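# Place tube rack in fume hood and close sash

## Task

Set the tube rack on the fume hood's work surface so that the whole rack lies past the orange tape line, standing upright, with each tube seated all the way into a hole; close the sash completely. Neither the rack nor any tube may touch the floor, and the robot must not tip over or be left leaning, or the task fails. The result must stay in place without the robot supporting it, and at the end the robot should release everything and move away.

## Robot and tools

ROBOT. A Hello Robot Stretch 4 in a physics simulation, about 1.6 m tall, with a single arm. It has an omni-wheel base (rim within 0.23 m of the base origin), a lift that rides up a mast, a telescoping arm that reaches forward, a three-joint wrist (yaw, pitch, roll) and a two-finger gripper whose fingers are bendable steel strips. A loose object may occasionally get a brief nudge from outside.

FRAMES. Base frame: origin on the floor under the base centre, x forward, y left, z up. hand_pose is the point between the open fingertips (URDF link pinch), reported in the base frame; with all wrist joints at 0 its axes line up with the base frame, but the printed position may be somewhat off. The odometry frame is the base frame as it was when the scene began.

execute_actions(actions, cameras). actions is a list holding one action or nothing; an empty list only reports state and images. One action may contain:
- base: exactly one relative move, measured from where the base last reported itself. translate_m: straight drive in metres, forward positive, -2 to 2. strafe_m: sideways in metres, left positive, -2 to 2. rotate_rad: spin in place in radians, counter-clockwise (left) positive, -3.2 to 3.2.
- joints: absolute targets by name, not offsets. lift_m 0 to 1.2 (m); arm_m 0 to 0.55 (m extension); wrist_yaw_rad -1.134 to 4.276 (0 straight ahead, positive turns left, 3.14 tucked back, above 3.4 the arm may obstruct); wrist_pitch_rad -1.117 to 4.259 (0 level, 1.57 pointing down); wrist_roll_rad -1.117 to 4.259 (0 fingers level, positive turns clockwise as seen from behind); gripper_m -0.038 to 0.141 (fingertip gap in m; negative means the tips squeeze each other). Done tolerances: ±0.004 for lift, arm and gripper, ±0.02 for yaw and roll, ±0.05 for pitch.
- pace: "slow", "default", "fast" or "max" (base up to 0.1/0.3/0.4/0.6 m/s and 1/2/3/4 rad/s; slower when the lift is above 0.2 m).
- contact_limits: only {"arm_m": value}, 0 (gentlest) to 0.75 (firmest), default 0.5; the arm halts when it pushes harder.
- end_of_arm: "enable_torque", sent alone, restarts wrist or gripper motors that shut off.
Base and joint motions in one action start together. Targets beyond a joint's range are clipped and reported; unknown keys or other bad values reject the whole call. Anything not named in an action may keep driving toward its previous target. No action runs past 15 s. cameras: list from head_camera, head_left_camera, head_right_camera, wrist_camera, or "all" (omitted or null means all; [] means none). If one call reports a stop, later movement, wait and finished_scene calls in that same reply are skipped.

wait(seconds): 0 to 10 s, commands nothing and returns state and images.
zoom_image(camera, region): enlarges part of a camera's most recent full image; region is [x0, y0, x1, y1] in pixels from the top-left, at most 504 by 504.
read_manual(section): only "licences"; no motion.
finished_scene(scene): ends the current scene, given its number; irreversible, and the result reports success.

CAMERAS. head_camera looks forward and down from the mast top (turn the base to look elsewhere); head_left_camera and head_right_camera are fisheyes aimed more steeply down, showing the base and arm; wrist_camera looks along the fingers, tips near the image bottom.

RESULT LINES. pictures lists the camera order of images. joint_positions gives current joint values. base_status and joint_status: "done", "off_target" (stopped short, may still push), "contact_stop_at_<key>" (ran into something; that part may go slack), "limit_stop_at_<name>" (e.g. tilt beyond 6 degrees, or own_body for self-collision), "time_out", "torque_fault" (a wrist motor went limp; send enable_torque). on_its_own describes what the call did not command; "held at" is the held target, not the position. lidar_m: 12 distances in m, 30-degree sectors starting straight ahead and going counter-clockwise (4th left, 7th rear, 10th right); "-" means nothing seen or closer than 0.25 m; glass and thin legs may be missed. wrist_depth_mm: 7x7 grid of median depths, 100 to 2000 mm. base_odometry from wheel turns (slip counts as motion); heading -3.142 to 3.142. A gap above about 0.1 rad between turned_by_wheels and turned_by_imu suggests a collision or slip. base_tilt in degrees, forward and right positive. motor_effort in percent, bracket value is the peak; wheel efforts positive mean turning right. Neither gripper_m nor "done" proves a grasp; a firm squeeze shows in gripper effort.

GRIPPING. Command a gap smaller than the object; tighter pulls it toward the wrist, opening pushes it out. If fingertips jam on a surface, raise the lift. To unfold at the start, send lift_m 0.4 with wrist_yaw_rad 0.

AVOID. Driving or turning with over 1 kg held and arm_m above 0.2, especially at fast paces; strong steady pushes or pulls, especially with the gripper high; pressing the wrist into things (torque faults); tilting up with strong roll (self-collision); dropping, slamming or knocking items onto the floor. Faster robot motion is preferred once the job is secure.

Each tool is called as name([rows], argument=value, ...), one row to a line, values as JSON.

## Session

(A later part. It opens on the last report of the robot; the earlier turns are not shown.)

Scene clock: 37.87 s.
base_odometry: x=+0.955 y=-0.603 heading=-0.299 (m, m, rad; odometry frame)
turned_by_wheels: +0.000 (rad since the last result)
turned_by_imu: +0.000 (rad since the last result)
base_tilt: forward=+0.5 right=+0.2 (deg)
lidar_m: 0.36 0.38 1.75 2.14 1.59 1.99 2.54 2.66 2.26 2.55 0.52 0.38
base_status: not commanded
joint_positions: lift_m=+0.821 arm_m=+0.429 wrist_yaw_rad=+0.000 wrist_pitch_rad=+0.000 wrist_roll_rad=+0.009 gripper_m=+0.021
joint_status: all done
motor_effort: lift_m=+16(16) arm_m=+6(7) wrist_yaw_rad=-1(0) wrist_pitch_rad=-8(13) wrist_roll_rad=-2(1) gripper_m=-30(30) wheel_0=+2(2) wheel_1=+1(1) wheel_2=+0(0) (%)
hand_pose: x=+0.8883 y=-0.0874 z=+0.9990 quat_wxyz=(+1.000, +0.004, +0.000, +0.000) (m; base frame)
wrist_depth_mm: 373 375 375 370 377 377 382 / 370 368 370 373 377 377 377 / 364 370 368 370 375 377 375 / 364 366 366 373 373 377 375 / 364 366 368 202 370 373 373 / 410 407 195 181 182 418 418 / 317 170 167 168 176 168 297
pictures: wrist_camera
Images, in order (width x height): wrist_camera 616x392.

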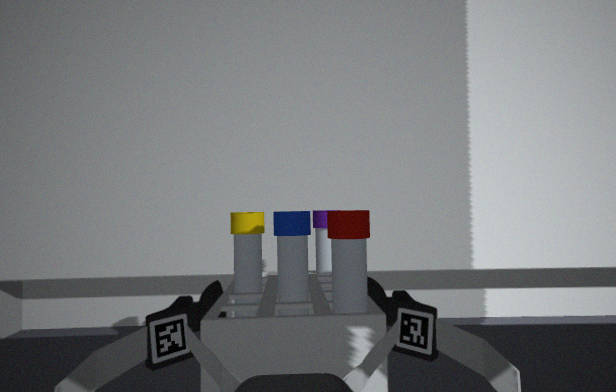

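The rack is resting on the work top (pitch effort back to unloaded). Release.

execute_actions([
  {"joints": {"gripper_m": 0.12}},
], cameras=["wrist_camera"])

Scene clock: 39.83 s.
base_odometry: x=+0.955 y=-0.603 heading=-0.299 (m, m, rad; odometry frame)
turned_by_wheels: +0.000 (rad since the last result)
turned_by_imu: +0.001 (rad since the last result)
base_tilt: forward=+0.5 right=+0.4 (deg)
lidar_m: 0.35 0.40 1.77 2.14 1.65 2.01 2.51 2.67 2.26 2.55 0.52 0.38
base_status: not commanded
joint_positions: lift_m=+0.821 arm_m=+0.429 wrist_yaw_rad=+0.000 wrist_pitch_rad=+0.000 wrist_roll_rad=+0.009 gripper_m=+0.120
joint_status: all done
motor_effort: lift_m=+16(16) arm_m=+6(6) wrist_yaw_rad=+0(1) wrist_pitch_rad=-7(9) wrist_roll_rad=-2(2) gripper_m=-2(31) wheel_0=+2(2) wheel_1=+1(1) wheel_2=+0(0) (%)
hand_pose: x=+0.8883 y=-0.0874 z=+0.9989 quat_wxyz=(+1.000, +0.004, +0.000, +0.000) (m; base frame)
wrist_depth_mm: 368 368 370 375 375 377 379 / 368 370 370 373 375 379 375 / 366 368 366 373 375 373 379 / 364 370 368 370 373 375 375 / 364 364 366 217 370 375 375 / 410 399 238 188 196 418 418 / 314 273 185 153 264 278 296
pictures: wrist_camera
Images, in order (width x height): wrist_camera 616x392.

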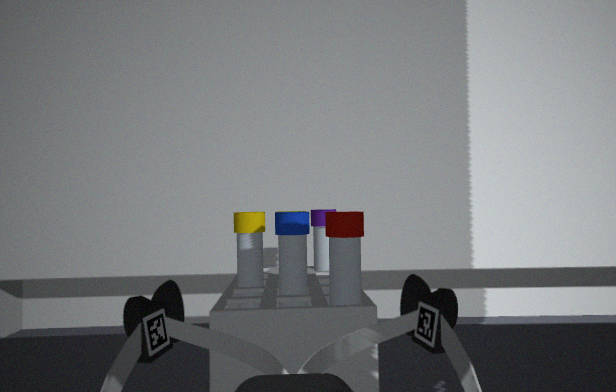

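execute_actions([
  {"base": {"translate_m": -0.14}, "joints": {"lift_m": 0.87, "arm_m": 0.0}, "pace": "fast"},
], cameras=["head_camera", "wrist_camera"])

Scene clock: 42.10 s.
base_odometry: x=+0.821 y=-0.562 heading=-0.300 (m, m, rad; odometry frame)
turned_by_wheels: +0.000 (rad since the last result)
turned_by_imu: +0.001 (rad since the last result)
base_tilt: forward=+0.4 right=+0.3 (deg)
lidar_m: 0.48 0.54 1.93 2.16 1.55 2.02 2.36 2.51 2.21 2.32 0.70 0.53
base_status: done
joint_positions: lift_m=+0.870 arm_m=+0.002 wrist_yaw_rad=+0.000 wrist_pitch_rad=+0.001 wrist_roll_rad=+0.009 gripper_m=+0.120
joint_status: all done
motor_effort: lift_m=+21(22) arm_m=-6(7) wrist_yaw_rad=+0(2) wrist_pitch_rad=-9(10) wrist_roll_rad=-2(2) gripper_m=-2(3) wheel_0=-2(5) wheel_1=-1(7) wheel_2=+0(12) (%)
hand_pose: x=+0.4613 y=-0.0875 z=+1.0479 quat_wxyz=(+1.000, +0.004, +0.000, +0.000) (m; base frame)
wrist_depth_mm: 362 355 362 362 366 368 375 / 462 699 917 931 946 931 960 / 459 691 917 931 931 931 946 / 459 691 904 931 931 931 946 / 452 683 904 917 931 931 931 / 452 554 661 640 218 634 627 / 389 338 351 153 347 343 368
pictures: head_camera, wrist_camera
Images, in order (width x height): head_camera 420x560, wrist_camera 616x392.

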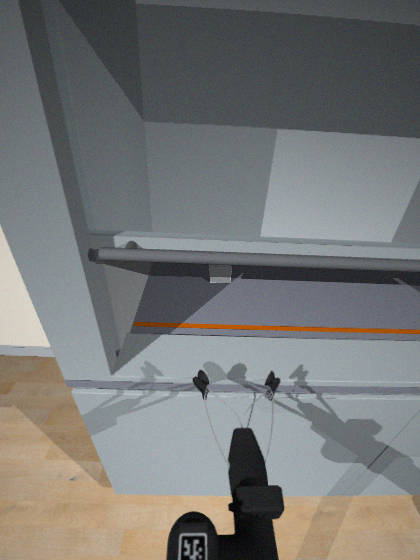

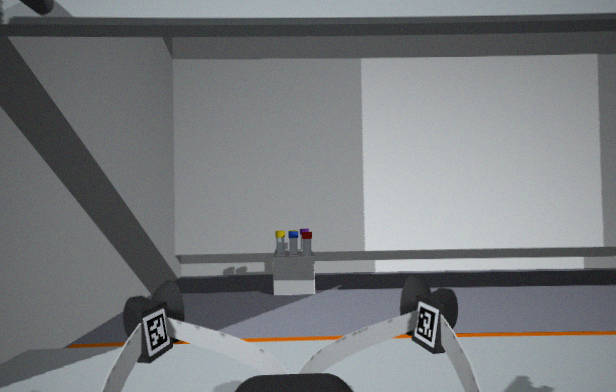

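execute_actions([
  {"joints": {"lift_m": 1.16, "gripper_m": 0.03}, "pace": "fast"},
], cameras=["head_camera", "head_right_camera", "wrist_camera"])

Scene clock: 44.03 s.
base_odometry: x=+0.821 y=-0.562 heading=-0.300 (m, m, rad; odometry frame)
turned_by_wheels: +0.000 (rad since the last result)
turned_by_imu: +0.001 (rad since the last result)
base_tilt: forward=+0.3 right=+0.4 (deg)
lidar_m: 0.49 0.53 1.91 2.14 1.55 2.01 2.39 2.53 2.24 2.27 0.74 0.52
base_status: not commanded
joint_positions: lift_m=+1.160 arm_m=+0.002 wrist_yaw_rad=+0.000 wrist_pitch_rad=+0.001 wrist_roll_rad=+0.009 gripper_m=+0.030
joint_status: all done
motor_effort: lift_m=+21(22) arm_m=-6(7) wrist_yaw_rad=+0(0) wrist_pitch_rad=-9(10) wrist_roll_rad=-1(1) gripper_m=-5(6) wheel_0=-1(2) wheel_1=+0(1) wheel_2=+0(1) (%)
hand_pose: x=+0.4613 y=-0.0875 z=+1.3379 quat_wxyz=(+1.000, +0.004, +0.000, +0.000) (m; base frame)
wrist_depth_mm: 462 707 931 931 931 931 960 / 462 699 904 931 960 946 946 / 459 691 904 946 931 931 931 / 459 691 931 917 946 946 931 / 459 683 917 917 917 946 931 / 345 345 216 303 349 353 334 / 418 564 917 150 917 917 931
pictures: head_camera, head_right_camera, wrist_camera
Images, in order (width x height): head_camera 420x560, head_right_camera 420x672, wrist_camera 616x392.

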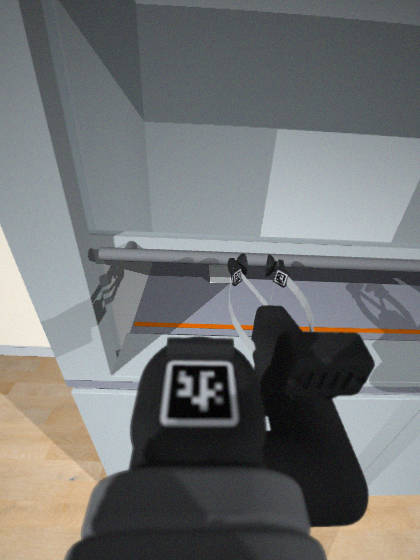

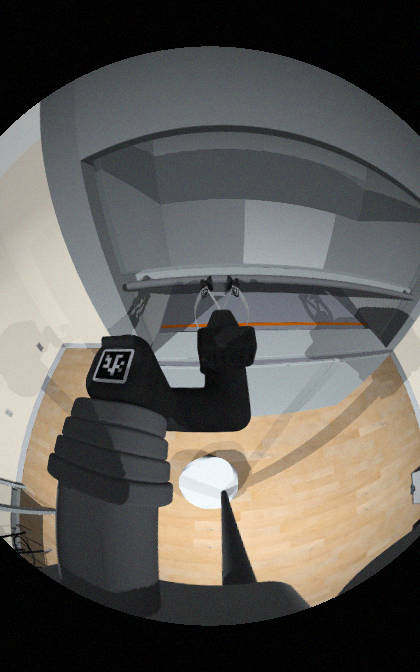

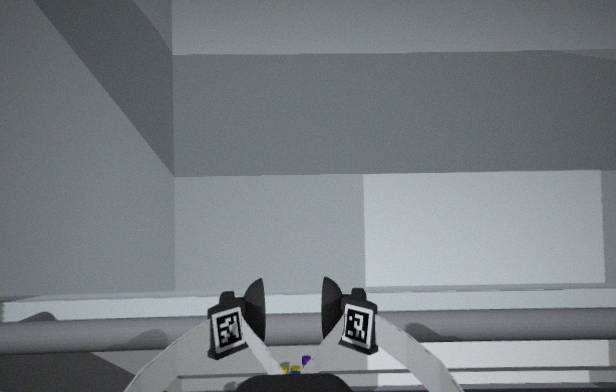

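execute_actions([
  {"joints": {"lift_m": 1.17, "arm_m": 0.087}, "contact_limits": {"arm_m": 0.2}},
], cameras=["head_camera", "wrist_camera"])

Scene clock: 45.47 s.
base_odometry: x=+0.821 y=-0.562 heading=-0.300 (m, m, rad; odometry frame)
turned_by_wheels: +0.000 (rad since the last result)
turned_by_imu: +0.001 (rad since the last result)
base_tilt: forward=+0.4 right=+0.4 (deg)
lidar_m: 0.49 0.53 1.95 2.16 1.55 2.00 2.39 2.51 2.21 2.30 0.73 0.52
base_status: not commanded
joint_positions: lift_m=+1.170 arm_m=+0.086 wrist_yaw_rad=+0.000 wrist_pitch_rad=+0.001 wrist_roll_rad=+0.009 gripper_m=+0.030
joint_status: all done
motor_effort: lift_m=+21(22) arm_m=+6(6) wrist_yaw_rad=+0(0) wrist_pitch_rad=-9(9) wrist_roll_rad=-2(2) gripper_m=-6(6) wheel_0=-2(2) wheel_1=-1(0) wheel_2=+0(1) (%)
contact_limits: arm_m 0.2
hand_pose: x=+0.5453 y=-0.0874 z=+1.3479 quat_wxyz=(+1.000, +0.004, +0.000, +0.000) (m; base frame)
wrist_depth_mm: 462 699 842 842 854 866 878 / 462 691 854 854 854 866 854 / 455 699 831 854 866 854 854 / 455 699 842 842 854 854 842 / 455 683 831 842 842 854 854 / 455 634 216 831 842 842 842 / 262 263 216 150 216 232 229
pictures: head_camera, wrist_camera
Images, in order (width x height): head_camera 420x560, wrist_camera 616x392.

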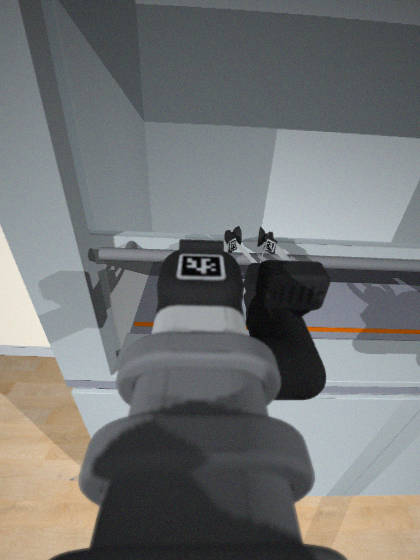

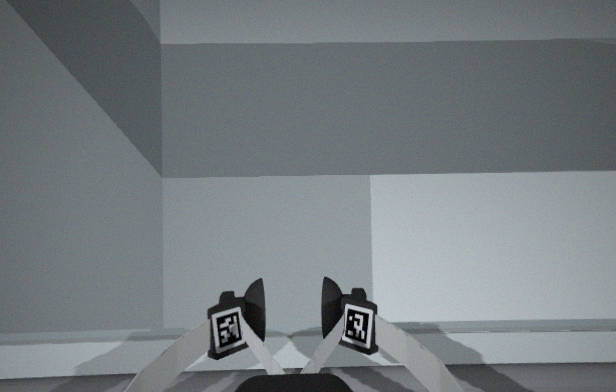

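execute_actions([
  {"joints": {"lift_m": 1.11, "arm_m": 0.094}, "pace": "slow"},
], cameras=["head_camera", "wrist_camera"])

Scene clock: 46.93 s.
torque_fault: wrist_pitch_rad switched itself off since the last result.
base_odometry: x=+0.821 y=-0.562 heading=-0.300 (m, m, rad; odometry frame)
turned_by_wheels: +0.000 (rad since the last result)
turned_by_imu: +0.001 (rad since the last result)
base_tilt: forward=+0.3 right=+0.3 (deg)
lidar_m: 0.50 0.53 1.95 2.17 1.54 2.04 2.37 2.50 2.21 2.29 0.66 0.50
base_status: not commanded
joint_positions: lift_m=+1.110 arm_m=+0.093 wrist_yaw_rad=+0.000 wrist_pitch_rad=-0.100 wrist_roll_rad=+0.009 gripper_m=+0.030
joint_status: all done
on_its_own: wrist_pitch_rad is off since a torque_fault, until you send "end_of_arm": "enable_torque" (its first target -0.002 is given up)
motor_effort: lift_m=+16(22) arm_m=+6(7) wrist_yaw_rad=+0(1) wrist_pitch_rad=-2(98) wrist_roll_rad=-2(2) gripper_m=-6(7) wheel_0=-2(2) wheel_1=-1(0) wheel_2=+0(0) (%)
hand_pose: x=+0.5508 y=-0.0875 z=+1.3173 quat_wxyz=(+0.999, +0.004, -0.050, +0.000) (m; base frame)
wrist_depth_mm: 466 699 878 891 904 904 904 / 459 699 891 878 891 891 904 / 459 683 866 866 878 878 878 / 459 691 842 842 854 854 854 / 455 691 831 842 842 842 831 / 413 591 216 259 278 273 271 / 206 206 205 151 206 210 211
pictures: head_camera, wrist_camera
Images, in order (width x height): head_camera 420x560, wrist_camera 616x392.

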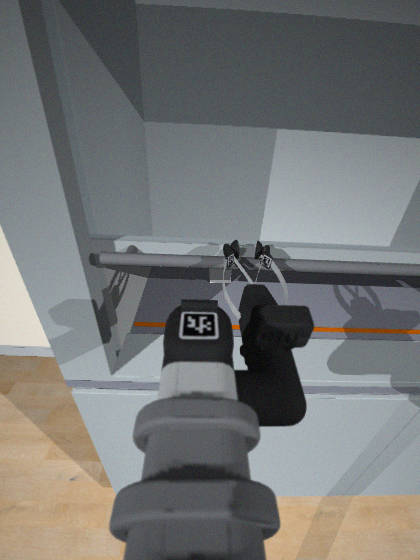

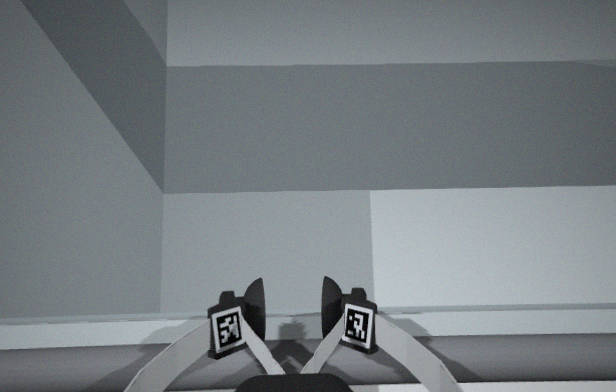

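execute_actions([
  {"end_of_arm": "enable_torque"},
], cameras=[])

execute_actions([
  {"joints": {"lift_m": 1.2, "gripper_m": 0.0}, "pace": "fast"},
], cameras=[])

execute_actions([
  {"base": {"strafe_m": -0.2}, "joints": {"arm_m": 0.05, "wrist_yaw_rad": 1.75, "wrist_pitch_rad": -0.05}, "pace": "fast"},
], cameras=["head_camera", "head_right_camera", "wrist_camera"])

Scene clock: 48.30 s.
base_odometry: x=+0.821 y=-0.562 heading=-0.300 (m, m, rad; odometry frame)
turned_by_wheels: +0.000 (rad since the last result)
turned_by_imu: +0.001 (rad since the last result)
base_tilt: forward=+0.4 right=+0.2 (deg)
lidar_m: 0.51 0.54 1.94 2.15 1.57 2.01 2.39 2.50 2.23 2.33 0.72 0.53
base_status: not commanded
joint_positions: lift_m=+1.110 arm_m=+0.093 wrist_yaw_rad=+0.000 wrist_pitch_rad=-0.100 wrist_roll_rad=+0.009 gripper_m=+0.030
joint_status: not commanded
end_of_arm: enable_torque: each motor that was off is on again
on_its_own: wrist_pitch_rad is held at -0.100, not at its first target -0.002, since a torque_fault
motor_effort: lift_m=+16(16) arm_m=+6(6) wrist_yaw_rad=+0(0) wrist_pitch_rad=-1(2) wrist_roll_rad=-2(2) gripper_m=-4(5) wheel_0=-2(2) wheel_1=-1(0) wheel_2=+0(0) (%)
hand_pose: x=+0.5508 y=-0.0875 z=+1.3173 quat_wxyz=(+0.999, +0.004, -0.050, +0.000) (m; base frame)
wrist_depth_mm: 466 707 891 904 904 917 904 / 462 699 878 878 878 891 891 / 459 691 866 866 878 866 878 / 455 691 854 854 866 854 854 / 452 683 831 831 831 842 842 / 413 597 216 259 276 273 273 / 206 206 204 151 207 211 211
pictures: none
No camera images: the call's "cameras" was empty. Leave "cameras" out to get every camera's image.

Scene clock: 49.43 s.
base_odometry: x=+0.821 y=-0.562 heading=-0.300 (m, m, rad; odometry frame)
turned_by_wheels: +0.000 (rad since the last result)
turned_by_imu: +0.000 (rad since the last result)
base_tilt: forward=+0.4 right=+0.3 (deg)
lidar_m: 0.49 0.52 1.96 2.16 1.57 2.02 2.37 2.49 2.22 2.31 0.72 0.51
base_status: not commanded
joint_positions: lift_m=+1.199 arm_m=+0.093 wrist_yaw_rad=+0.000 wrist_pitch_rad=-0.098 wrist_roll_rad=+0.009 gripper_m=+0.000
joint_status: all done
on_its_own: wrist_pitch_rad is held at -0.100, not at its first target -0.002, since a torque_fault
motor_effort: lift_m=+21(24) arm_m=+6(6) wrist_yaw_rad=+1(1) wrist_pitch_rad=-9(8) wrist_roll_rad=-2(2) gripper_m=-7(7) wheel_0=-2(2) wheel_1=+0(1) wheel_2=+0(0) (%)
hand_pose: x=+0.5509 y=-0.0875 z=+1.4055 quat_wxyz=(+0.999, +0.004, -0.049, +0.000) (m; base frame)
wrist_depth_mm: 466 707 891 904 917 917 891 / 459 699 878 891 891 891 878 / 455 699 866 866 866 878 878 / 459 683 854 842 854 854 866 / 455 676 820 820 820 842 842 / 452 683 809 203 831 831 831 / 452 627 182 179 177 809 820
pictures: none
No camera images: the call's "cameras" was empty. Leave "cameras" out to get every camera's image.

Scene clock: 51.37 s.
base_odometry: x=+0.762 y=-0.753 heading=-0.299 (m, m, rad; odometry frame)
turned_by_wheels: +0.000 (rad since the last result)
turned_by_imu: +0.001 (rad since the last result)
base_tilt: forward=+0.3 right=+0.4 (deg)
lidar_m: 0.49 0.52 0.73 2.33 1.75 2.34 2.37 2.50 2.01 2.34 0.73 0.54
base_status: done
joint_positions: lift_m=+1.199 arm_m=+0.051 wrist_yaw_rad=+1.750 wrist_pitch_rad=-0.048 wrist_roll_rad=+0.009 gripper_m=+0.000
joint_status: all done
motor_effort: lift_m=+21(21) arm_m=-6(9) wrist_yaw_rad=+0(8) wrist_pitch_rad=-8(6) wrist_roll_rad=-2(2) gripper_m=-7(6) wheel_0=+1(11) wheel_1=+1(7) wheel_2=+0(1) (%)
hand_pose: x=+0.2568 y=+0.2991 z=+1.3912 quat_wxyz=(+0.641, +0.021, -0.012, +0.767) (m; base frame)
wrist_depth_mm: 1661 1281 1205 1921 1863 1983 430 / - - - - - - - / - - - - - - - / - - - - - - - / - - - - - - - / - - - 202 - - - / 1808 1708 183 179 177 - -
pictures: head_camera, head_right_camera, wrist_camera
Images, in order (width x height): head_camera 420x560, head_right_camera 420x672, wrist_camera 616x392.

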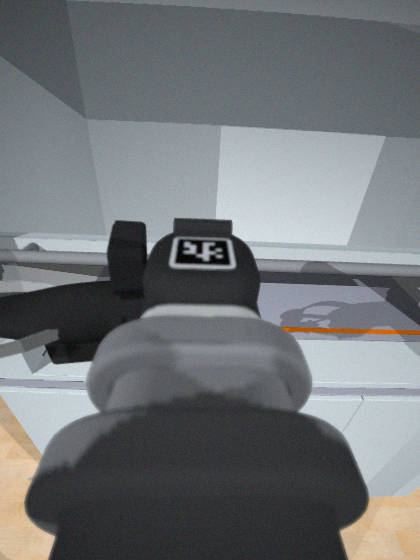

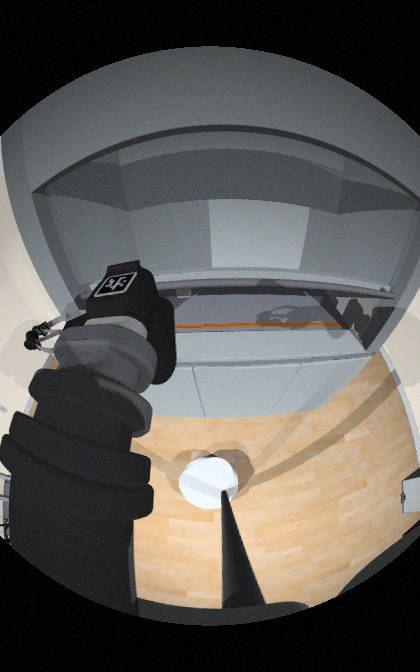

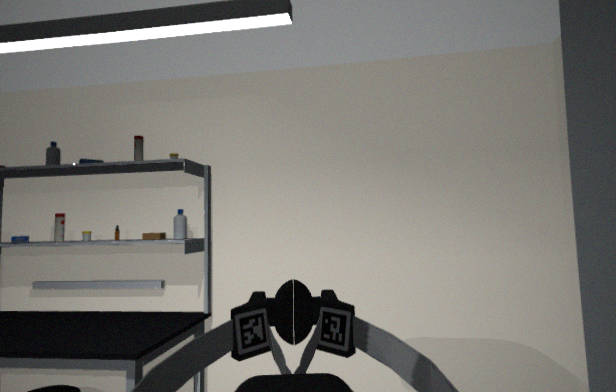

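execute_actions([
  {"joints": {"arm_m": 0.288, "wrist_pitch_rad": -0.19}, "contact_limits": {"arm_m": 0.2}},
])

Scene clock: 53.47 s.
base_odometry: x=+0.762 y=-0.753 heading=-0.299 (m, m, rad; odometry frame)
turned_by_wheels: +0.000 (rad since the last result)
turned_by_imu: +0.001 (rad since the last result)
base_tilt: forward=+0.4 right=+0.4 (deg)
lidar_m: 0.48 0.52 0.71 2.34 1.75 2.34 2.39 2.48 2.03 2.34 0.70 0.52
base_status: not commanded
joint_positions: lift_m=+1.199 arm_m=+0.287 wrist_yaw_rad=+1.750 wrist_pitch_rad=-0.187 wrist_roll_rad=+0.009 gripper_m=+0.000
joint_status: all done
motor_effort: lift_m=+21(21) arm_m=+6(3) wrist_yaw_rad=+0(0) wrist_pitch_rad=-10(14) wrist_roll_rad=-2(2) gripper_m=-6(6) wheel_0=+1(1) wheel_1=+1(1) wheel_2=+0(0) (%)
contact_limits: arm_m 0.2
hand_pose: x=+0.4933 y=+0.2945 z=+1.4310 quat_wxyz=(+0.638, +0.075, -0.057, +0.764) (m; base frame)
wrist_depth_mm: 1464 1499 1499 1499 389 368 353 / 1661 1661 1708 1921 377 355 342 / - - - - 364 345 332 / - - - - 353 334 325 / - - - - 343 324 315 / - - - 202 332 317 307 / - - 183 179 177 309 298
pictures: head_camera, head_left_camera, head_right_camera, wrist_camera
Images, in order (width x height): head_camera 420x560, head_left_camera 420x672, head_right_camera 420x672, wrist_camera 616x392.

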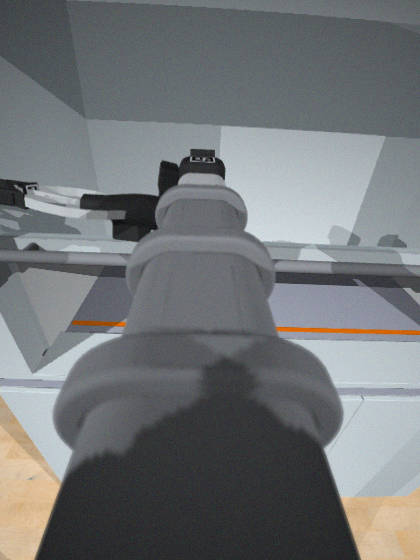

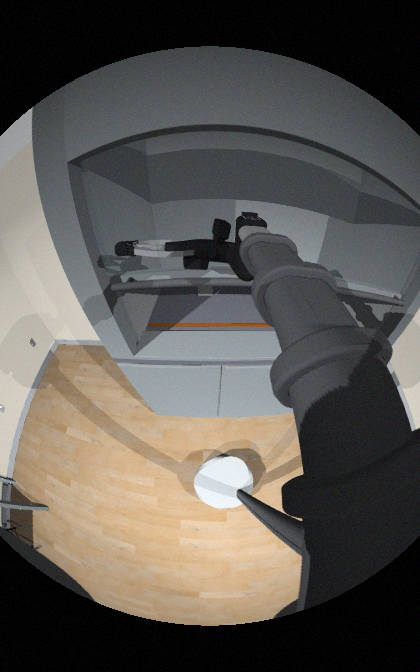

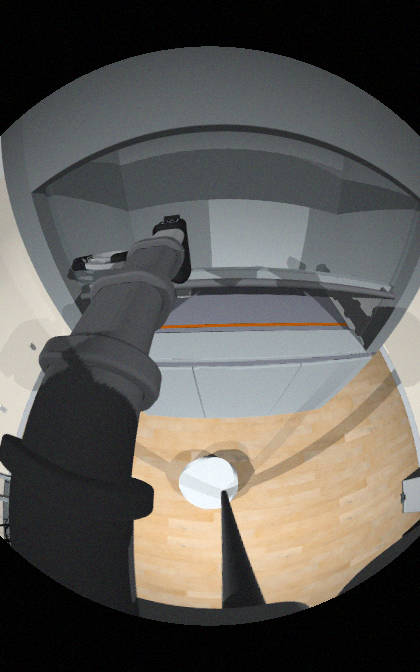

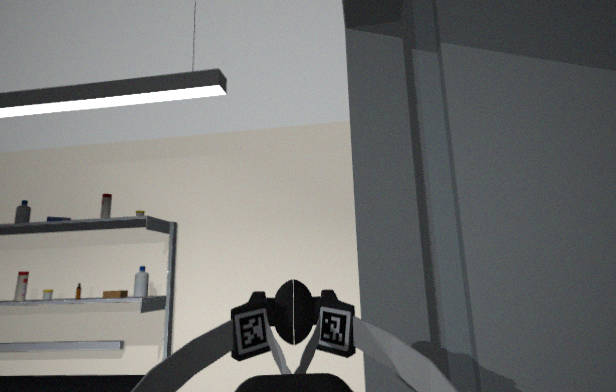

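execute_actions([
  {"joints": {"lift_m": 1.125}, "pace": "slow"},
], cameras=["head_camera", "head_left_camera"])

Scene clock: 54.93 s.
base_odometry: x=+0.762 y=-0.753 heading=-0.299 (m, m, rad; odometry frame)
turned_by_wheels: +0.000 (rad since the last result)
turned_by_imu: +0.000 (rad since the last result)
base_tilt: forward=+0.3 right=+0.2 (deg)
lidar_m: 0.49 0.53 0.75 2.34 1.76 2.34 2.39 2.49 2.01 2.33 0.73 0.53
base_status: not commanded
joint_positions: lift_m=+1.138 arm_m=+0.287 wrist_yaw_rad=+1.750 wrist_pitch_rad=-0.188 wrist_roll_rad=+0.008 gripper_m=+0.000
joint_status: lift_m contact_stop (moved -0.061 of -0.074)
on_its_own: lift_m is slack since a contact_stop (your +1.125 is given up)
motor_effort: lift_m=+19(20) arm_m=+6(6) wrist_yaw_rad=+0(5) wrist_pitch_rad=-8(35) wrist_roll_rad=+0(5) gripper_m=-6(7) wheel_0=+1(1) wheel_1=+1(1) wheel_2=-1(1) (%)
hand_pose: x=+0.4934 y=+0.2945 z=+1.3699 quat_wxyz=(+0.638, +0.075, -0.057, +0.764) (m; base frame)
wrist_depth_mm: 1537 1576 1576 1576 389 366 351 / 1756 1808 - - 379 355 342 / - - - - 366 345 334 / - - - - 353 334 324 / - - - - 345 325 315 / - - - 202 330 317 307 / - - 182 179 177 307 300
pictures: head_camera, head_left_camera
Images, in order (width x height): head_camera 420x560, head_left_camera 420x672.

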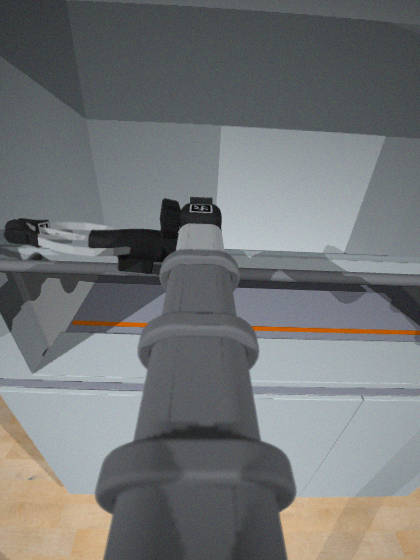

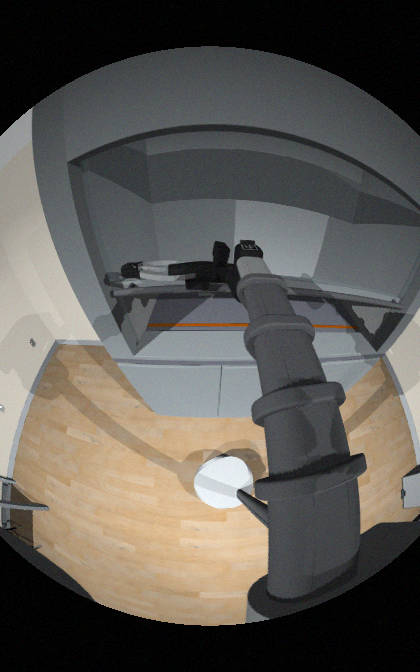

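execute_actions([
  {"joints": {"lift_m": 1.0}, "pace": "slow"},
], cameras=["head_camera", "head_left_camera"])

Scene clock: 56.07 s.
base_odometry: x=+0.762 y=-0.753 heading=-0.299 (m, m, rad; odometry frame)
turned_by_wheels: +0.000 (rad since the last result)
turned_by_imu: +0.000 (rad since the last result)
base_tilt: forward=+0.3 right=+0.4 (deg)
lidar_m: 0.48 0.54 0.75 2.35 1.76 2.33 2.40 2.50 2.03 2.34 0.70 0.51
base_status: not commanded
joint_positions: lift_m=+1.115 arm_m=+0.287 wrist_yaw_rad=+1.750 wrist_pitch_rad=-0.188 wrist_roll_rad=+0.008 gripper_m=+0.000
joint_status: lift_m contact_stop (moved -0.023 of -0.138)
on_its_own: lift_m is slack since a contact_stop (your +1.000 is given up)
motor_effort: lift_m=+19(21) arm_m=+6(6) wrist_yaw_rad=+0(5) wrist_pitch_rad=-8(38) wrist_roll_rad=+0(8) gripper_m=-7(8) wheel_0=+1(1) wheel_1=+2(2) wheel_2=-1(1) (%)
hand_pose: x=+0.4934 y=+0.2945 z=+1.3474 quat_wxyz=(+0.638, +0.075, -0.057, +0.764) (m; base frame)
wrist_depth_mm: 1618 1618 1576 1618 392 366 355 / 1808 - - - 379 355 342 / - - - - 366 343 334 / - - - - 351 334 322 / - - - - 345 324 315 / - - - 202 330 319 307 / - - 183 179 177 307 298
pictures: head_camera, head_left_camera
Images, in order (width x height): head_camera 420x560, head_left_camera 420x672.

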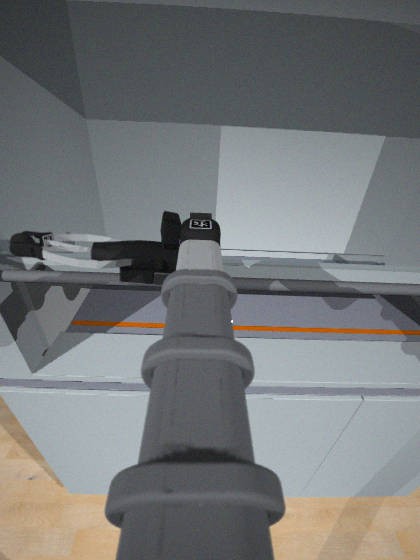

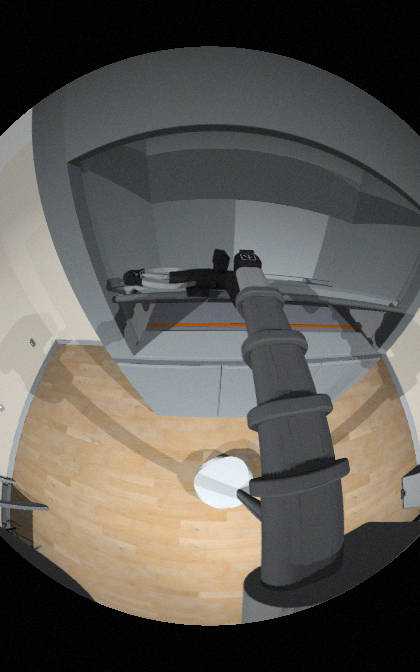

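execute_actions([
  {"joints": {"lift_m": 1.082}, "pace": "slow"},
], cameras=[])

Scene clock: 57.33 s.
base_odometry: x=+0.762 y=-0.753 heading=-0.299 (m, m, rad; odometry frame)
turned_by_wheels: +0.000 (rad since the last result)
turned_by_imu: +0.000 (rad since the last result)
base_tilt: forward=+0.3 right=+0.4 (deg)
lidar_m: 0.49 0.53 0.76 2.34 1.76 2.37 2.39 2.53 2.02 2.33 0.71 0.50
base_status: not commanded
joint_positions: lift_m=+1.095 arm_m=+0.287 wrist_yaw_rad=+1.750 wrist_pitch_rad=-0.188 wrist_roll_rad=+0.008 gripper_m=+0.000
joint_status: lift_m contact_stop (moved -0.021 of -0.033)
on_its_own: lift_m is slack since a contact_stop (your +1.082 is given up)
motor_effort: lift_m=+19(19) arm_m=+6(6) wrist_yaw_rad=-1(5) wrist_pitch_rad=-8(34) wrist_roll_rad=+0(4) gripper_m=-6(8) wheel_0=+1(1) wheel_1=+2(2) wheel_2=-1(1) (%)
hand_pose: x=+0.4934 y=+0.2944 z=+1.3267 quat_wxyz=(+0.638, +0.075, -0.057, +0.764) (m; base frame)
wrist_depth_mm: 1618 1618 1576 1618 389 364 353 / 1756 - - - 377 355 342 / - - - - 364 343 332 / - - - - 353 332 322 / - - - - 343 325 312 / - - - 202 332 317 309 / - - 182 178 177 307 298
pictures: none
No camera images: the call's "cameras" was empty. Leave "cameras" out to get every camera's image.

execute_actions([
  {"joints": {"lift_m": 1.0}},
], cameras=[])

Scene clock: 58.40 s.
base_odometry: x=+0.762 y=-0.753 heading=-0.300 (m, m, rad; odometry frame)
turned_by_wheels: +0.000 (rad since the last result)
turned_by_imu: +0.000 (rad since the last result)
base_tilt: forward=+0.4 right=+0.2 (deg)
lidar_m: 0.48 0.52 0.77 2.34 1.77 2.37 2.38 2.52 2.02 2.34 0.73 0.51
base_status: not commanded
joint_positions: lift_m=+1.073 arm_m=+0.287 wrist_yaw_rad=+1.750 wrist_pitch_rad=-0.188 wrist_roll_rad=+0.008 gripper_m=+0.000
joint_status: lift_m contact_stop (moved -0.022 of -0.095)
on_its_own: lift_m is slack since a contact_stop (your +1.000 is given up)
motor_effort: lift_m=+19(22) arm_m=+5(5) wrist_yaw_rad=-1(6) wrist_pitch_rad=-8(41) wrist_roll_rad=+0(10) gripper_m=-6(7) wheel_0=+1(1) wheel_1=+1(2) wheel_2=-1(1) (%)
hand_pose: x=+0.4935 y=+0.2945 z=+1.3051 quat_wxyz=(+0.638, +0.075, -0.057, +0.764) (m; base frame)
wrist_depth_mm: 1661 1537 1618 1661 394 366 355 / - - - - 379 355 342 / - - - - 366 343 330 / - - - - 355 334 324 / - - - - 342 324 314 / - - - 202 330 317 306 / - - 183 172 177 306 298
pictures: none
No camera images: the call's "cameras" was empty. Leave "cameras" out to get every camera's image.

execute_actions([
  {"joints": {"lift_m": 0.95}, "pace": "fast"},
], cameras=[])

Scene clock: 59.43 s.
base_odometry: x=+0.762 y=-0.753 heading=-0.299 (m, m, rad; odometry frame)
turned_by_wheels: +0.000 (rad since the last result)
turned_by_imu: +0.000 (rad since the last result)
base_tilt: forward=+0.5 right=+0.4 (deg)
lidar_m: 0.48 0.53 0.75 2.35 1.76 2.38 2.39 2.49 2.04 2.34 0.72 0.50
base_status: not commanded
joint_positions: lift_m=+1.042 arm_m=+0.287 wrist_yaw_rad=+1.750 wrist_pitch_rad=-0.188 wrist_roll_rad=+0.008 gripper_m=+0.000
joint_status: lift_m contact_stop (moved -0.031 of -0.123)
on_its_own: lift_m is slack since a contact_stop (your +0.950 is given up)
motor_effort: lift_m=+19(18) arm_m=+3(5) wrist_yaw_rad=-1(9) wrist_pitch_rad=-7(56) wrist_roll_rad=+0(19) gripper_m=-7(7) wheel_0=+1(1) wheel_1=+0(2) wheel_2=+0(2) (%)
hand_pose: x=+0.4938 y=+0.2945 z=+1.2738 quat_wxyz=(+0.638, +0.075, -0.057, +0.764) (m; base frame)
wrist_depth_mm: 1661 1576 1661 1708 392 364 351 / - - - - 379 353 342 / - - - - 364 343 332 / - - - - 353 332 322 / - - - - 342 324 312 / - - - 203 330 317 306 / 1921 - 182 179 178 307 298
pictures: none
No camera images: the call's "cameras" was empty. Leave "cameras" out to get every camera's image.

execute_actions([
  {"joints": {"lift_m": 0.95}},
], cameras=["head_camera"])

Scene clock: 60.53 s.
base_odometry: x=+0.762 y=-0.753 heading=-0.299 (m, m, rad; odometry frame)
turned_by_wheels: +0.000 (rad since the last result)
turned_by_imu: +0.000 (rad since the last result)
base_tilt: forward=+0.4 right=+0.2 (deg)
lidar_m: 0.49 0.50 0.72 2.34 1.75 2.38 2.40 2.50 2.05 2.35 0.71 0.50
base_status: not commanded
joint_positions: lift_m=+1.007 arm_m=+0.287 wrist_yaw_rad=+1.750 wrist_pitch_rad=-0.188 wrist_roll_rad=+0.008 gripper_m=+0.000
joint_status: lift_m contact_stop (moved -0.035 of -0.092)
on_its_own: lift_m is slack since a contact_stop (your +0.950 is given up)
motor_effort: lift_m=+19(21) arm_m=+3(3) wrist_yaw_rad=+0(8) wrist_pitch_rad=-8(47) wrist_roll_rad=+0(15) gripper_m=-7(7) wheel_0=+0(1) wheel_1=+1(2) wheel_2=+0(0) (%)
hand_pose: x=+0.4939 y=+0.2945 z=+1.2388 quat_wxyz=(+0.638, +0.075, -0.057, +0.764) (m; base frame)
wrist_depth_mm: 1661 1618 1661 1756 394 366 353 / - - - - 377 353 342 / - - - - 364 343 330 / - - - - 353 332 322 / - - - - 340 325 315 / - - - 204 330 315 306 / 1661 - 182 179 177 306 298
pictures: head_camera
Images, in order (width x height): head_camera 420x560.

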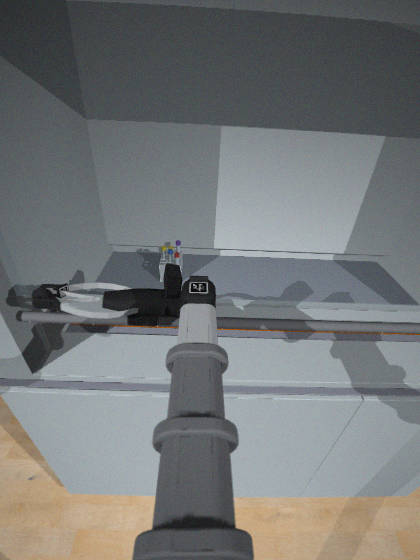

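Working. Continue.

execute_actions([
  {"joints": {"lift_m": 0.9}},
], cameras=[])

Scene clock: 61.57 s.
base_odometry: x=+0.762 y=-0.753 heading=-0.300 (m, m, rad; odometry frame)
turned_by_wheels: +0.000 (rad since the last result)
turned_by_imu: +0.000 (rad since the last result)
base_tilt: forward=+0.3 right=+0.4 (deg)
lidar_m: 0.48 0.52 0.76 2.36 1.72 2.31 2.40 2.50 2.03 2.33 0.72 0.50
base_status: not commanded
joint_positions: lift_m=+0.981 arm_m=+0.287 wrist_yaw_rad=+1.750 wrist_pitch_rad=-0.188 wrist_roll_rad=+0.008 gripper_m=+0.000
joint_status: lift_m contact_stop (moved -0.026 of -0.107)
on_its_own: lift_m is slack since a contact_stop (your +0.900 is given up)
motor_effort: lift_m=+19(18) arm_m=+3(3) wrist_yaw_rad=+0(6) wrist_pitch_rad=-7(43) wrist_roll_rad=+0(12) gripper_m=-7(7) wheel_0=+0(1) wheel_1=+0(2) wheel_2=-1(1) (%)
hand_pose: x=+0.4939 y=+0.2944 z=+1.2131 quat_wxyz=(+0.638, +0.075, -0.057, +0.764) (m; base frame)
wrist_depth_mm: 1661 1618 1618 1808 392 366 351 / - - - - 375 355 342 / - - - - 366 343 332 / - - - - 353 334 324 / - - - - 343 324 315 / - - - 202 332 315 306 / 1863 - 182 178 177 306 298
pictures: none
No camera images: the call's "cameras" was empty. Leave "cameras" out to get every camera's image.

execute_actions([
  {"joints": {"lift_m": 0.88}},
], cameras=[])

Scene clock: 62.57 s.
base_odometry: x=+0.762 y=-0.753 heading=-0.300 (m, m, rad; odometry frame)
turned_by_wheels: +0.000 (rad since the last result)
turned_by_imu: +0.000 (rad since the last result)
base_tilt: forward=+0.4 right=+0.3 (deg)
lidar_m: 0.49 0.52 0.72 2.36 1.73 2.35 2.37 2.52 2.02 2.34 0.70 0.52
base_status: not commanded
joint_positions: lift_m=+0.955 arm_m=+0.288 wrist_yaw_rad=+1.750 wrist_pitch_rad=-0.188 wrist_roll_rad=+0.008 gripper_m=+0.000
joint_status: lift_m contact_stop (moved -0.026 of -0.101)
on_its_own: lift_m is slack since a contact_stop (your +0.880 is given up)
motor_effort: lift_m=+19(17) arm_m=+3(3) wrist_yaw_rad=+0(7) wrist_pitch_rad=-8(44) wrist_roll_rad=+0(13) gripper_m=-7(8) wheel_0=+1(0) wheel_1=+0(1) wheel_2=-1(1) (%)
hand_pose: x=+0.4939 y=+0.2945 z=+1.1874 quat_wxyz=(+0.638, +0.075, -0.057, +0.764) (m; base frame)
wrist_depth_mm: 1661 1708 1756 1863 392 366 351 / - - - - 379 351 342 / - - - - 366 343 334 / - - - - 353 336 324 / - - - - 343 324 315 / - - - 202 330 317 307 / 1618 - 183 178 177 307 298
pictures: none
No camera images: the call's "cameras" was empty. Leave "cameras" out to get every camera's image.

execute_actions([
  {"joints": {"lift_m": 0.86}},
], cameras=[])

Scene clock: 63.67 s.
base_odometry: x=+0.762 y=-0.753 heading=-0.300 (m, m, rad; odometry frame)
turned_by_wheels: +0.000 (rad since the last result)
turned_by_imu: +0.000 (rad since the last result)
base_tilt: forward=+0.3 right=+0.3 (deg)
lidar_m: 0.48 0.52 0.73 2.34 1.73 2.38 2.39 2.51 2.03 2.32 0.70 0.53
base_status: not commanded
joint_positions: lift_m=+0.930 arm_m=+0.288 wrist_yaw_rad=+1.750 wrist_pitch_rad=-0.188 wrist_roll_rad=+0.008 gripper_m=+0.000
joint_status: lift_m contact_stop (moved -0.026 of -0.095)
on_its_own: lift_m is slack since a contact_stop (your +0.860 is given up)
motor_effort: lift_m=+19(22) arm_m=+3(3) wrist_yaw_rad=+0(6) wrist_pitch_rad=-8(42) wrist_roll_rad=+0(12) gripper_m=-7(6) wheel_0=+0(0) wheel_1=+0(1) wheel_2=-1(1) (%)
hand_pose: x=+0.4940 y=+0.2944 z=+1.1617 quat_wxyz=(+0.638, +0.075, -0.057, +0.764) (m; base frame)
wrist_depth_mm: 1708 1397 1921 1921 389 364 353 / - - - - 377 355 342 / - - - - 362 342 334 / - - - - 353 334 325 / - - - - 342 324 314 / - - - 203 330 315 306 / 1661 - 182 179 177 307 300
pictures: none
No camera images: the call's "cameras" was empty. Leave "cameras" out to get every camera's image.

execute_actions([
  {"joints": {"lift_m": 0.84}},
], cameras=[])

Scene clock: 65.23 s.
base_odometry: x=+0.762 y=-0.753 heading=-0.300 (m, m, rad; odometry frame)
turned_by_wheels: +0.000 (rad since the last result)
turned_by_imu: +0.001 (rad since the last result)
base_tilt: forward=+0.3 right=+0.3 (deg)
lidar_m: 0.49 0.51 0.72 2.36 1.76 2.33 2.38 2.50 1.98 2.33 0.70 0.52
base_status: not commanded
joint_positions: lift_m=+0.904 arm_m=+0.288 wrist_yaw_rad=+1.750 wrist_pitch_rad=-0.188 wrist_roll_rad=+0.008 gripper_m=+0.000
joint_status: lift_m contact_stop (moved -0.026 of -0.090)
on_its_own: lift_m is slack since a contact_stop (your +0.840 is given up)
motor_effort: lift_m=+19(19) arm_m=+3(3) wrist_yaw_rad=-1(7) wrist_pitch_rad=-8(43) wrist_roll_rad=+0(13) gripper_m=-7(7) wheel_0=+0(0) wheel_1=+0(1) wheel_2=-1(1) (%)
hand_pose: x=+0.4939 y=+0.2945 z=+1.1360 quat_wxyz=(+0.638, +0.075, -0.057, +0.764) (m; base frame)
wrist_depth_mm: 1756 1708 1921 1983 392 364 351 / - - - - 377 353 342 / - - - - 366 343 330 / - - - - 353 336 324 / - - - - 342 324 315 / - - - 203 330 319 306 / 1661 - 182 179 177 307 298
pictures: none
No camera images: the call's "cameras" was empty. Leave "cameras" out to get every camera's image.

execute_actions([
  {"joints": {"lift_m": 0.82}},
], cameras=["head_camera"])

Scene clock: 66.23 s.
base_odometry: x=+0.762 y=-0.753 heading=-0.300 (m, m, rad; odometry frame)
turned_by_wheels: +0.000 (rad since the last result)
turned_by_imu: +0.000 (rad since the last result)
base_tilt: forward=+0.4 right=+0.3 (deg)
lidar_m: 0.49 0.53 0.73 2.35 1.76 2.34 2.40 2.49 2.04 2.34 0.70 0.51
base_status: not commanded
joint_positions: lift_m=+0.874 arm_m=+0.288 wrist_yaw_rad=+1.750 wrist_pitch_rad=-0.188 wrist_roll_rad=+0.008 gripper_m=+0.000
joint_status: lift_m contact_stop (moved -0.030 of -0.084)
on_its_own: lift_m is slack since a contact_stop (your +0.820 is given up)
motor_effort: lift_m=+19(20) arm_m=+3(2) wrist_yaw_rad=-1(7) wrist_pitch_rad=-7(46) wrist_roll_rad=+0(14) gripper_m=-7(7) wheel_0=+0(0) wheel_1=+0(1) wheel_2=-1(1) (%)
hand_pose: x=+0.4939 y=+0.2945 z=+1.1058 quat_wxyz=(+0.638, +0.075, -0.057, +0.764) (m; base frame)
wrist_depth_mm: 1808 - - - 394 366 351 / - - - - 379 355 342 / - - - - 366 345 332 / - - - - 355 336 324 / - - - - 342 325 314 / - - - 202 329 317 304 / 1661 - 183 179 177 309 297
pictures: head_camera
Images, in order (width x height): head_camera 420x560.

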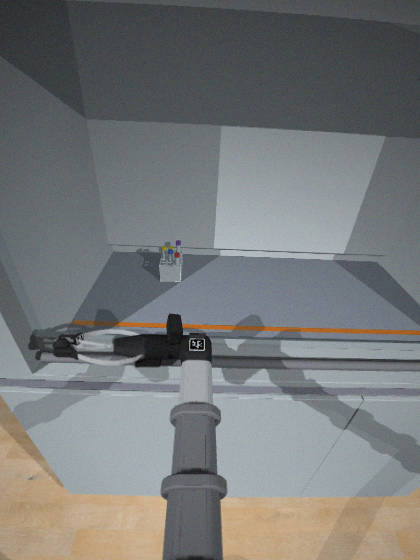

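execute_actions([
  {"joints": {"lift_m": 0.85}, "pace": "slow"},
], cameras=["head_camera"])

Scene clock: 67.50 s.
base_odometry: x=+0.762 y=-0.753 heading=-0.300 (m, m, rad; odometry frame)
turned_by_wheels: +0.000 (rad since the last result)
turned_by_imu: +0.000 (rad since the last result)
base_tilt: forward=+0.5 right=+0.2 (deg)
lidar_m: 0.47 0.51 0.74 2.33 1.73 2.35 2.38 2.53 2.02 2.35 0.72 0.50
base_status: not commanded
joint_positions: lift_m=+0.850 arm_m=+0.288 wrist_yaw_rad=+1.750 wrist_pitch_rad=-0.190 wrist_roll_rad=+0.008 gripper_m=+0.000
joint_status: all done
motor_effort: lift_m=+13(18) arm_m=+3(3) wrist_yaw_rad=-1(6) wrist_pitch_rad=+0(20) wrist_roll_rad=+0(1) gripper_m=-7(8) wheel_0=+0(0) wheel_1=+0(0) wheel_2=-1(1) (%)
hand_pose: x=+0.4939 y=+0.2943 z=+1.0833 quat_wxyz=(+0.638, +0.076, -0.058, +0.764) (m; base frame)
wrist_depth_mm: 1808 - - - 394 366 353 / - - - - 379 353 343 / - - - - 366 343 334 / - - - - 353 332 324 / - - - - 343 325 314 / - - - 202 332 314 306 / - - 183 179 177 309 297
pictures: head_camera
Images, in order (width x height): head_camera 420x560.

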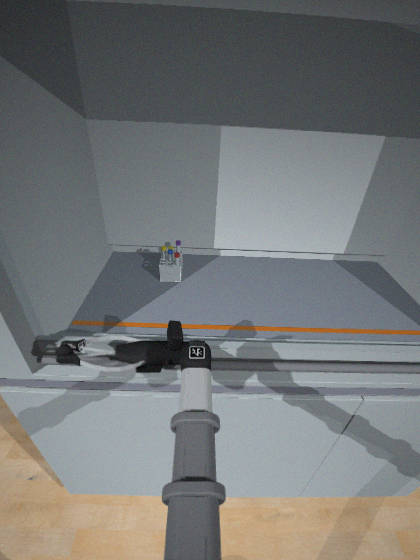

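execute_actions([
  {"joints": {"lift_m": 0.835}, "pace": "slow"},
], cameras=["head_camera"])

Scene clock: 68.60 s.
base_odometry: x=+0.762 y=-0.753 heading=-0.300 (m, m, rad; odometry frame)
turned_by_wheels: +0.000 (rad since the last result)
turned_by_imu: +0.000 (rad since the last result)
base_tilt: forward=+0.4 right=+0.3 (deg)
lidar_m: 0.47 0.53 0.74 2.33 1.76 2.34 2.39 2.52 2.00 2.33 0.71 0.53
base_status: not commanded
joint_positions: lift_m=+0.836 arm_m=+0.288 wrist_yaw_rad=+1.750 wrist_pitch_rad=-0.191 wrist_roll_rad=+0.008 gripper_m=+0.000
joint_status: all done
motor_effort: lift_m=+13(11) arm_m=+3(3) wrist_yaw_rad=-1(8) wrist_pitch_rad=+2(25) wrist_roll_rad=+0(0) gripper_m=-7(8) wheel_0=+0(0) wheel_1=+0(0) wheel_2=-1(1) (%)
hand_pose: x=+0.4939 y=+0.2943 z=+1.0686 quat_wxyz=(+0.638, +0.076, -0.058, +0.764) (m; base frame)
wrist_depth_mm: 1808 - - - 392 368 353 / - - - - 379 355 347 / - - - - 366 345 332 / - - - - 355 334 325 / - - - - 343 325 314 / - - - 202 332 319 306 / - - 183 178 177 307 297
pictures: head_camera
Images, in order (width x height): head_camera 420x560.

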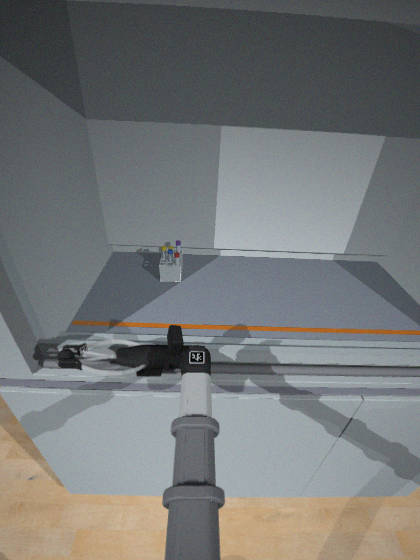

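execute_actions([
  {"joints": {"lift_m": 0.82}, "pace": "slow"},
], cameras=["head_camera"])

Scene clock: 69.67 s.
base_odometry: x=+0.762 y=-0.753 heading=-0.300 (m, m, rad; odometry frame)
turned_by_wheels: +0.000 (rad since the last result)
turned_by_imu: +0.000 (rad since the last result)
base_tilt: forward=+0.4 right=+0.4 (deg)
lidar_m: 0.48 0.52 0.76 2.36 1.73 2.37 2.39 2.52 2.03 2.34 0.71 0.49
base_status: not commanded
joint_positions: lift_m=+0.833 arm_m=+0.288 wrist_yaw_rad=+1.751 wrist_pitch_rad=-0.194 wrist_roll_rad=+0.008 gripper_m=+0.000
joint_status: lift_m contact_stop (moved -0.002 of -0.016)
on_its_own: lift_m is slack since a contact_stop (your +0.820 is given up)
motor_effort: lift_m=+14(14) arm_m=+3(3) wrist_yaw_rad=-4(10) wrist_pitch_rad=+10(39) wrist_roll_rad=+0(5) gripper_m=-7(6) wheel_0=+0(0) wheel_1=+1(0) wheel_2=-2(2) (%)
hand_pose: x=+0.4936 y=+0.2942 z=+1.0673 quat_wxyz=(+0.637, +0.077, -0.059, +0.765) (m; base frame)
wrist_depth_mm: 1863 - - - 394 368 353 / - - - - 379 357 343 / - - - - 366 345 334 / - - - - 353 334 322 / - - - - 340 324 315 / - - - 203 330 317 306 / - - 183 178 176 307 298
pictures: head_camera
Images, in order (width x height): head_camera 420x560.

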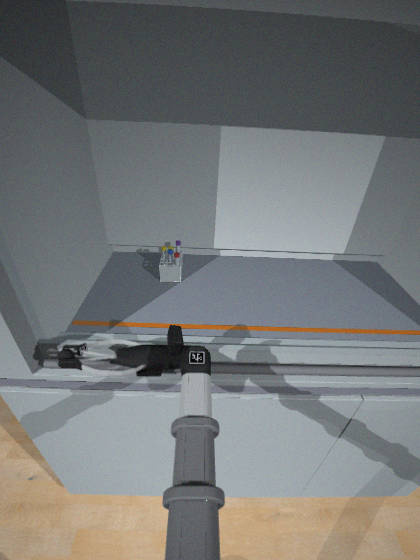

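execute_actions([
  {"base": {"translate_m": -0.25}, "joints": {"lift_m": 0.87, "arm_m": 0.0}, "pace": "fast"},
], cameras=["head_camera"])

Scene clock: 71.77 s.
base_odometry: x=+0.524 y=-0.679 heading=-0.300 (m, m, rad; odometry frame)
turned_by_wheels: +0.000 (rad since the last result)
turned_by_imu: +0.002 (rad since the last result)
base_tilt: forward=+0.5 right=+0.4 (deg)
lidar_m: 0.74 0.77 2.30 1.64 1.67 2.20 2.11 2.23 1.98 1.99 1.07 0.77
base_status: done
joint_positions: lift_m=+0.870 arm_m=+0.002 wrist_yaw_rad=+1.750 wrist_pitch_rad=-0.188 wrist_roll_rad=+0.008 gripper_m=+0.000
joint_status: all done
motor_effort: lift_m=+21(24) arm_m=-6(6) wrist_yaw_rad=-1(3) wrist_pitch_rad=-7(7) wrist_roll_rad=-1(0) gripper_m=-7(6) wheel_0=-1(4) wheel_1=-2(9) wheel_2=+2(13) (%)
hand_pose: x=+0.2083 y=+0.2945 z=+1.1019 quat_wxyz=(+0.638, +0.075, -0.057, +0.764) (m; base frame)
wrist_depth_mm: - - - - - - - / - - - - - - - / - - - - - - - / - - - - - - - / - - - - - - - / - - - 202 - - - / - 1537 183 178 177 - 1863
pictures: head_camera
Images, in order (width x height): head_camera 420x560.

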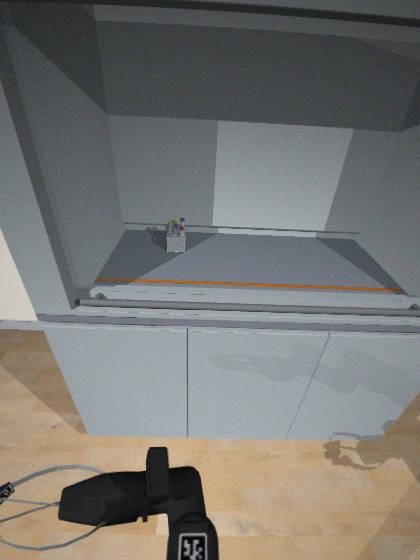

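zoom_image(camera="head_camera", region=[60, 200, 220, 340])

Region (60, 200, 220, 340) of head_camera's 420x560 image, scaled by 3.150, with more detail than that image has; it fills the top 441 rows of this view, and the rest is white.

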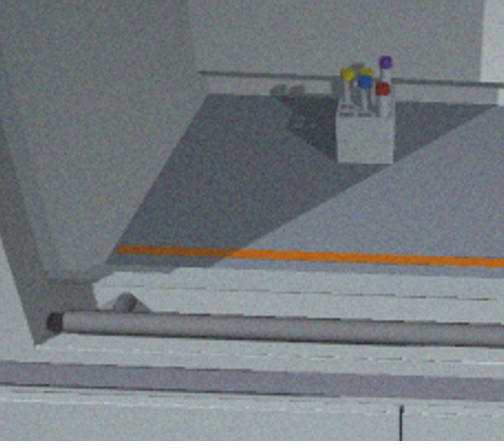

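execute_actions([
  {"joints": {"lift_m": 0.73, "wrist_yaw_rad": 0.0, "wrist_pitch_rad": 0.0}, "pace": "fast"},
], cameras=["wrist_camera"])

Scene clock: 73.53 s.
base_odometry: x=+0.524 y=-0.679 heading=-0.300 (m, m, rad; odometry frame)
turned_by_wheels: +0.000 (rad since the last result)
turned_by_imu: +0.001 (rad since the last result)
base_tilt: forward=+0.4 right=+0.4 (deg)
lidar_m: 0.74 0.80 2.33 1.68 1.68 2.20 2.15 2.22 2.00 1.95 1.07 0.75
base_status: not commanded
joint_positions: lift_m=+0.730 arm_m=+0.002 wrist_yaw_rad=+0.000 wrist_pitch_rad=+0.002 wrist_roll_rad=+0.008 gripper_m=+0.000
joint_status: all done
motor_effort: lift_m=+17(20) arm_m=-6(6) wrist_yaw_rad=-2(6) wrist_pitch_rad=-10(9) wrist_roll_rad=-1(1) gripper_m=-7(8) wheel_0=-1(1) wheel_1=-2(2) wheel_2=+2(1) (%)
hand_pose: x=+0.4613 y=-0.0873 z=+0.9077 quat_wxyz=(+1.000, +0.004, +0.001, +0.000) (m; base frame)
wrist_depth_mm: 768 1160 1160 1182 1160 1205 1025 / 768 1118 1205 1160 1182 1205 1042 / 759 1138 1160 1182 1160 1160 1042 / 585 591 549 544 544 554 603 / 525 525 530 530 530 535 539 / 525 525 535 202 530 535 539 / 521 521 183 179 176 535 535
pictures: wrist_camera
Images, in order (width x height): wrist_camera 616x392.

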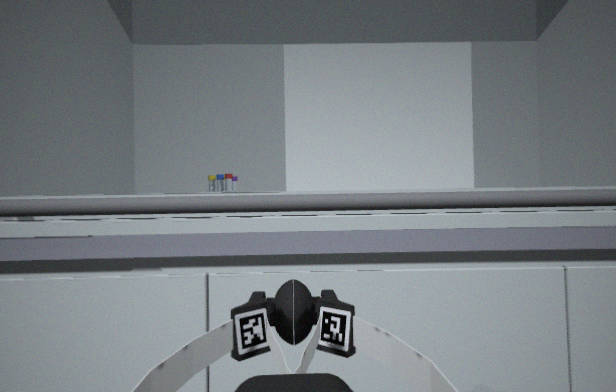

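zoom_image(camera="wrist_camera", region=[160, 150, 300, 260])

Region (160, 150, 300, 260) of wrist_camera's 616x392 image, scaled by 3.600; it fills the top 396 rows of this view, and the rest is white.

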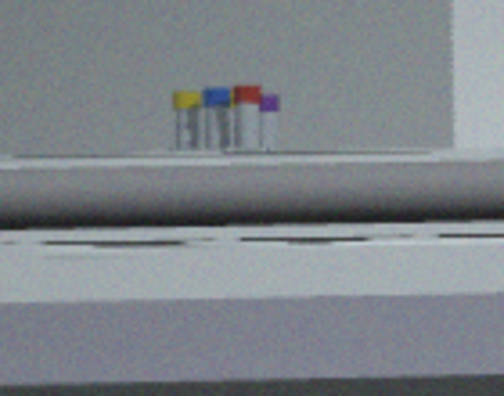

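The sash is seated on the sill and the tubes are all level.

finished_scene(scene=1)

The scene is finished: the task was done.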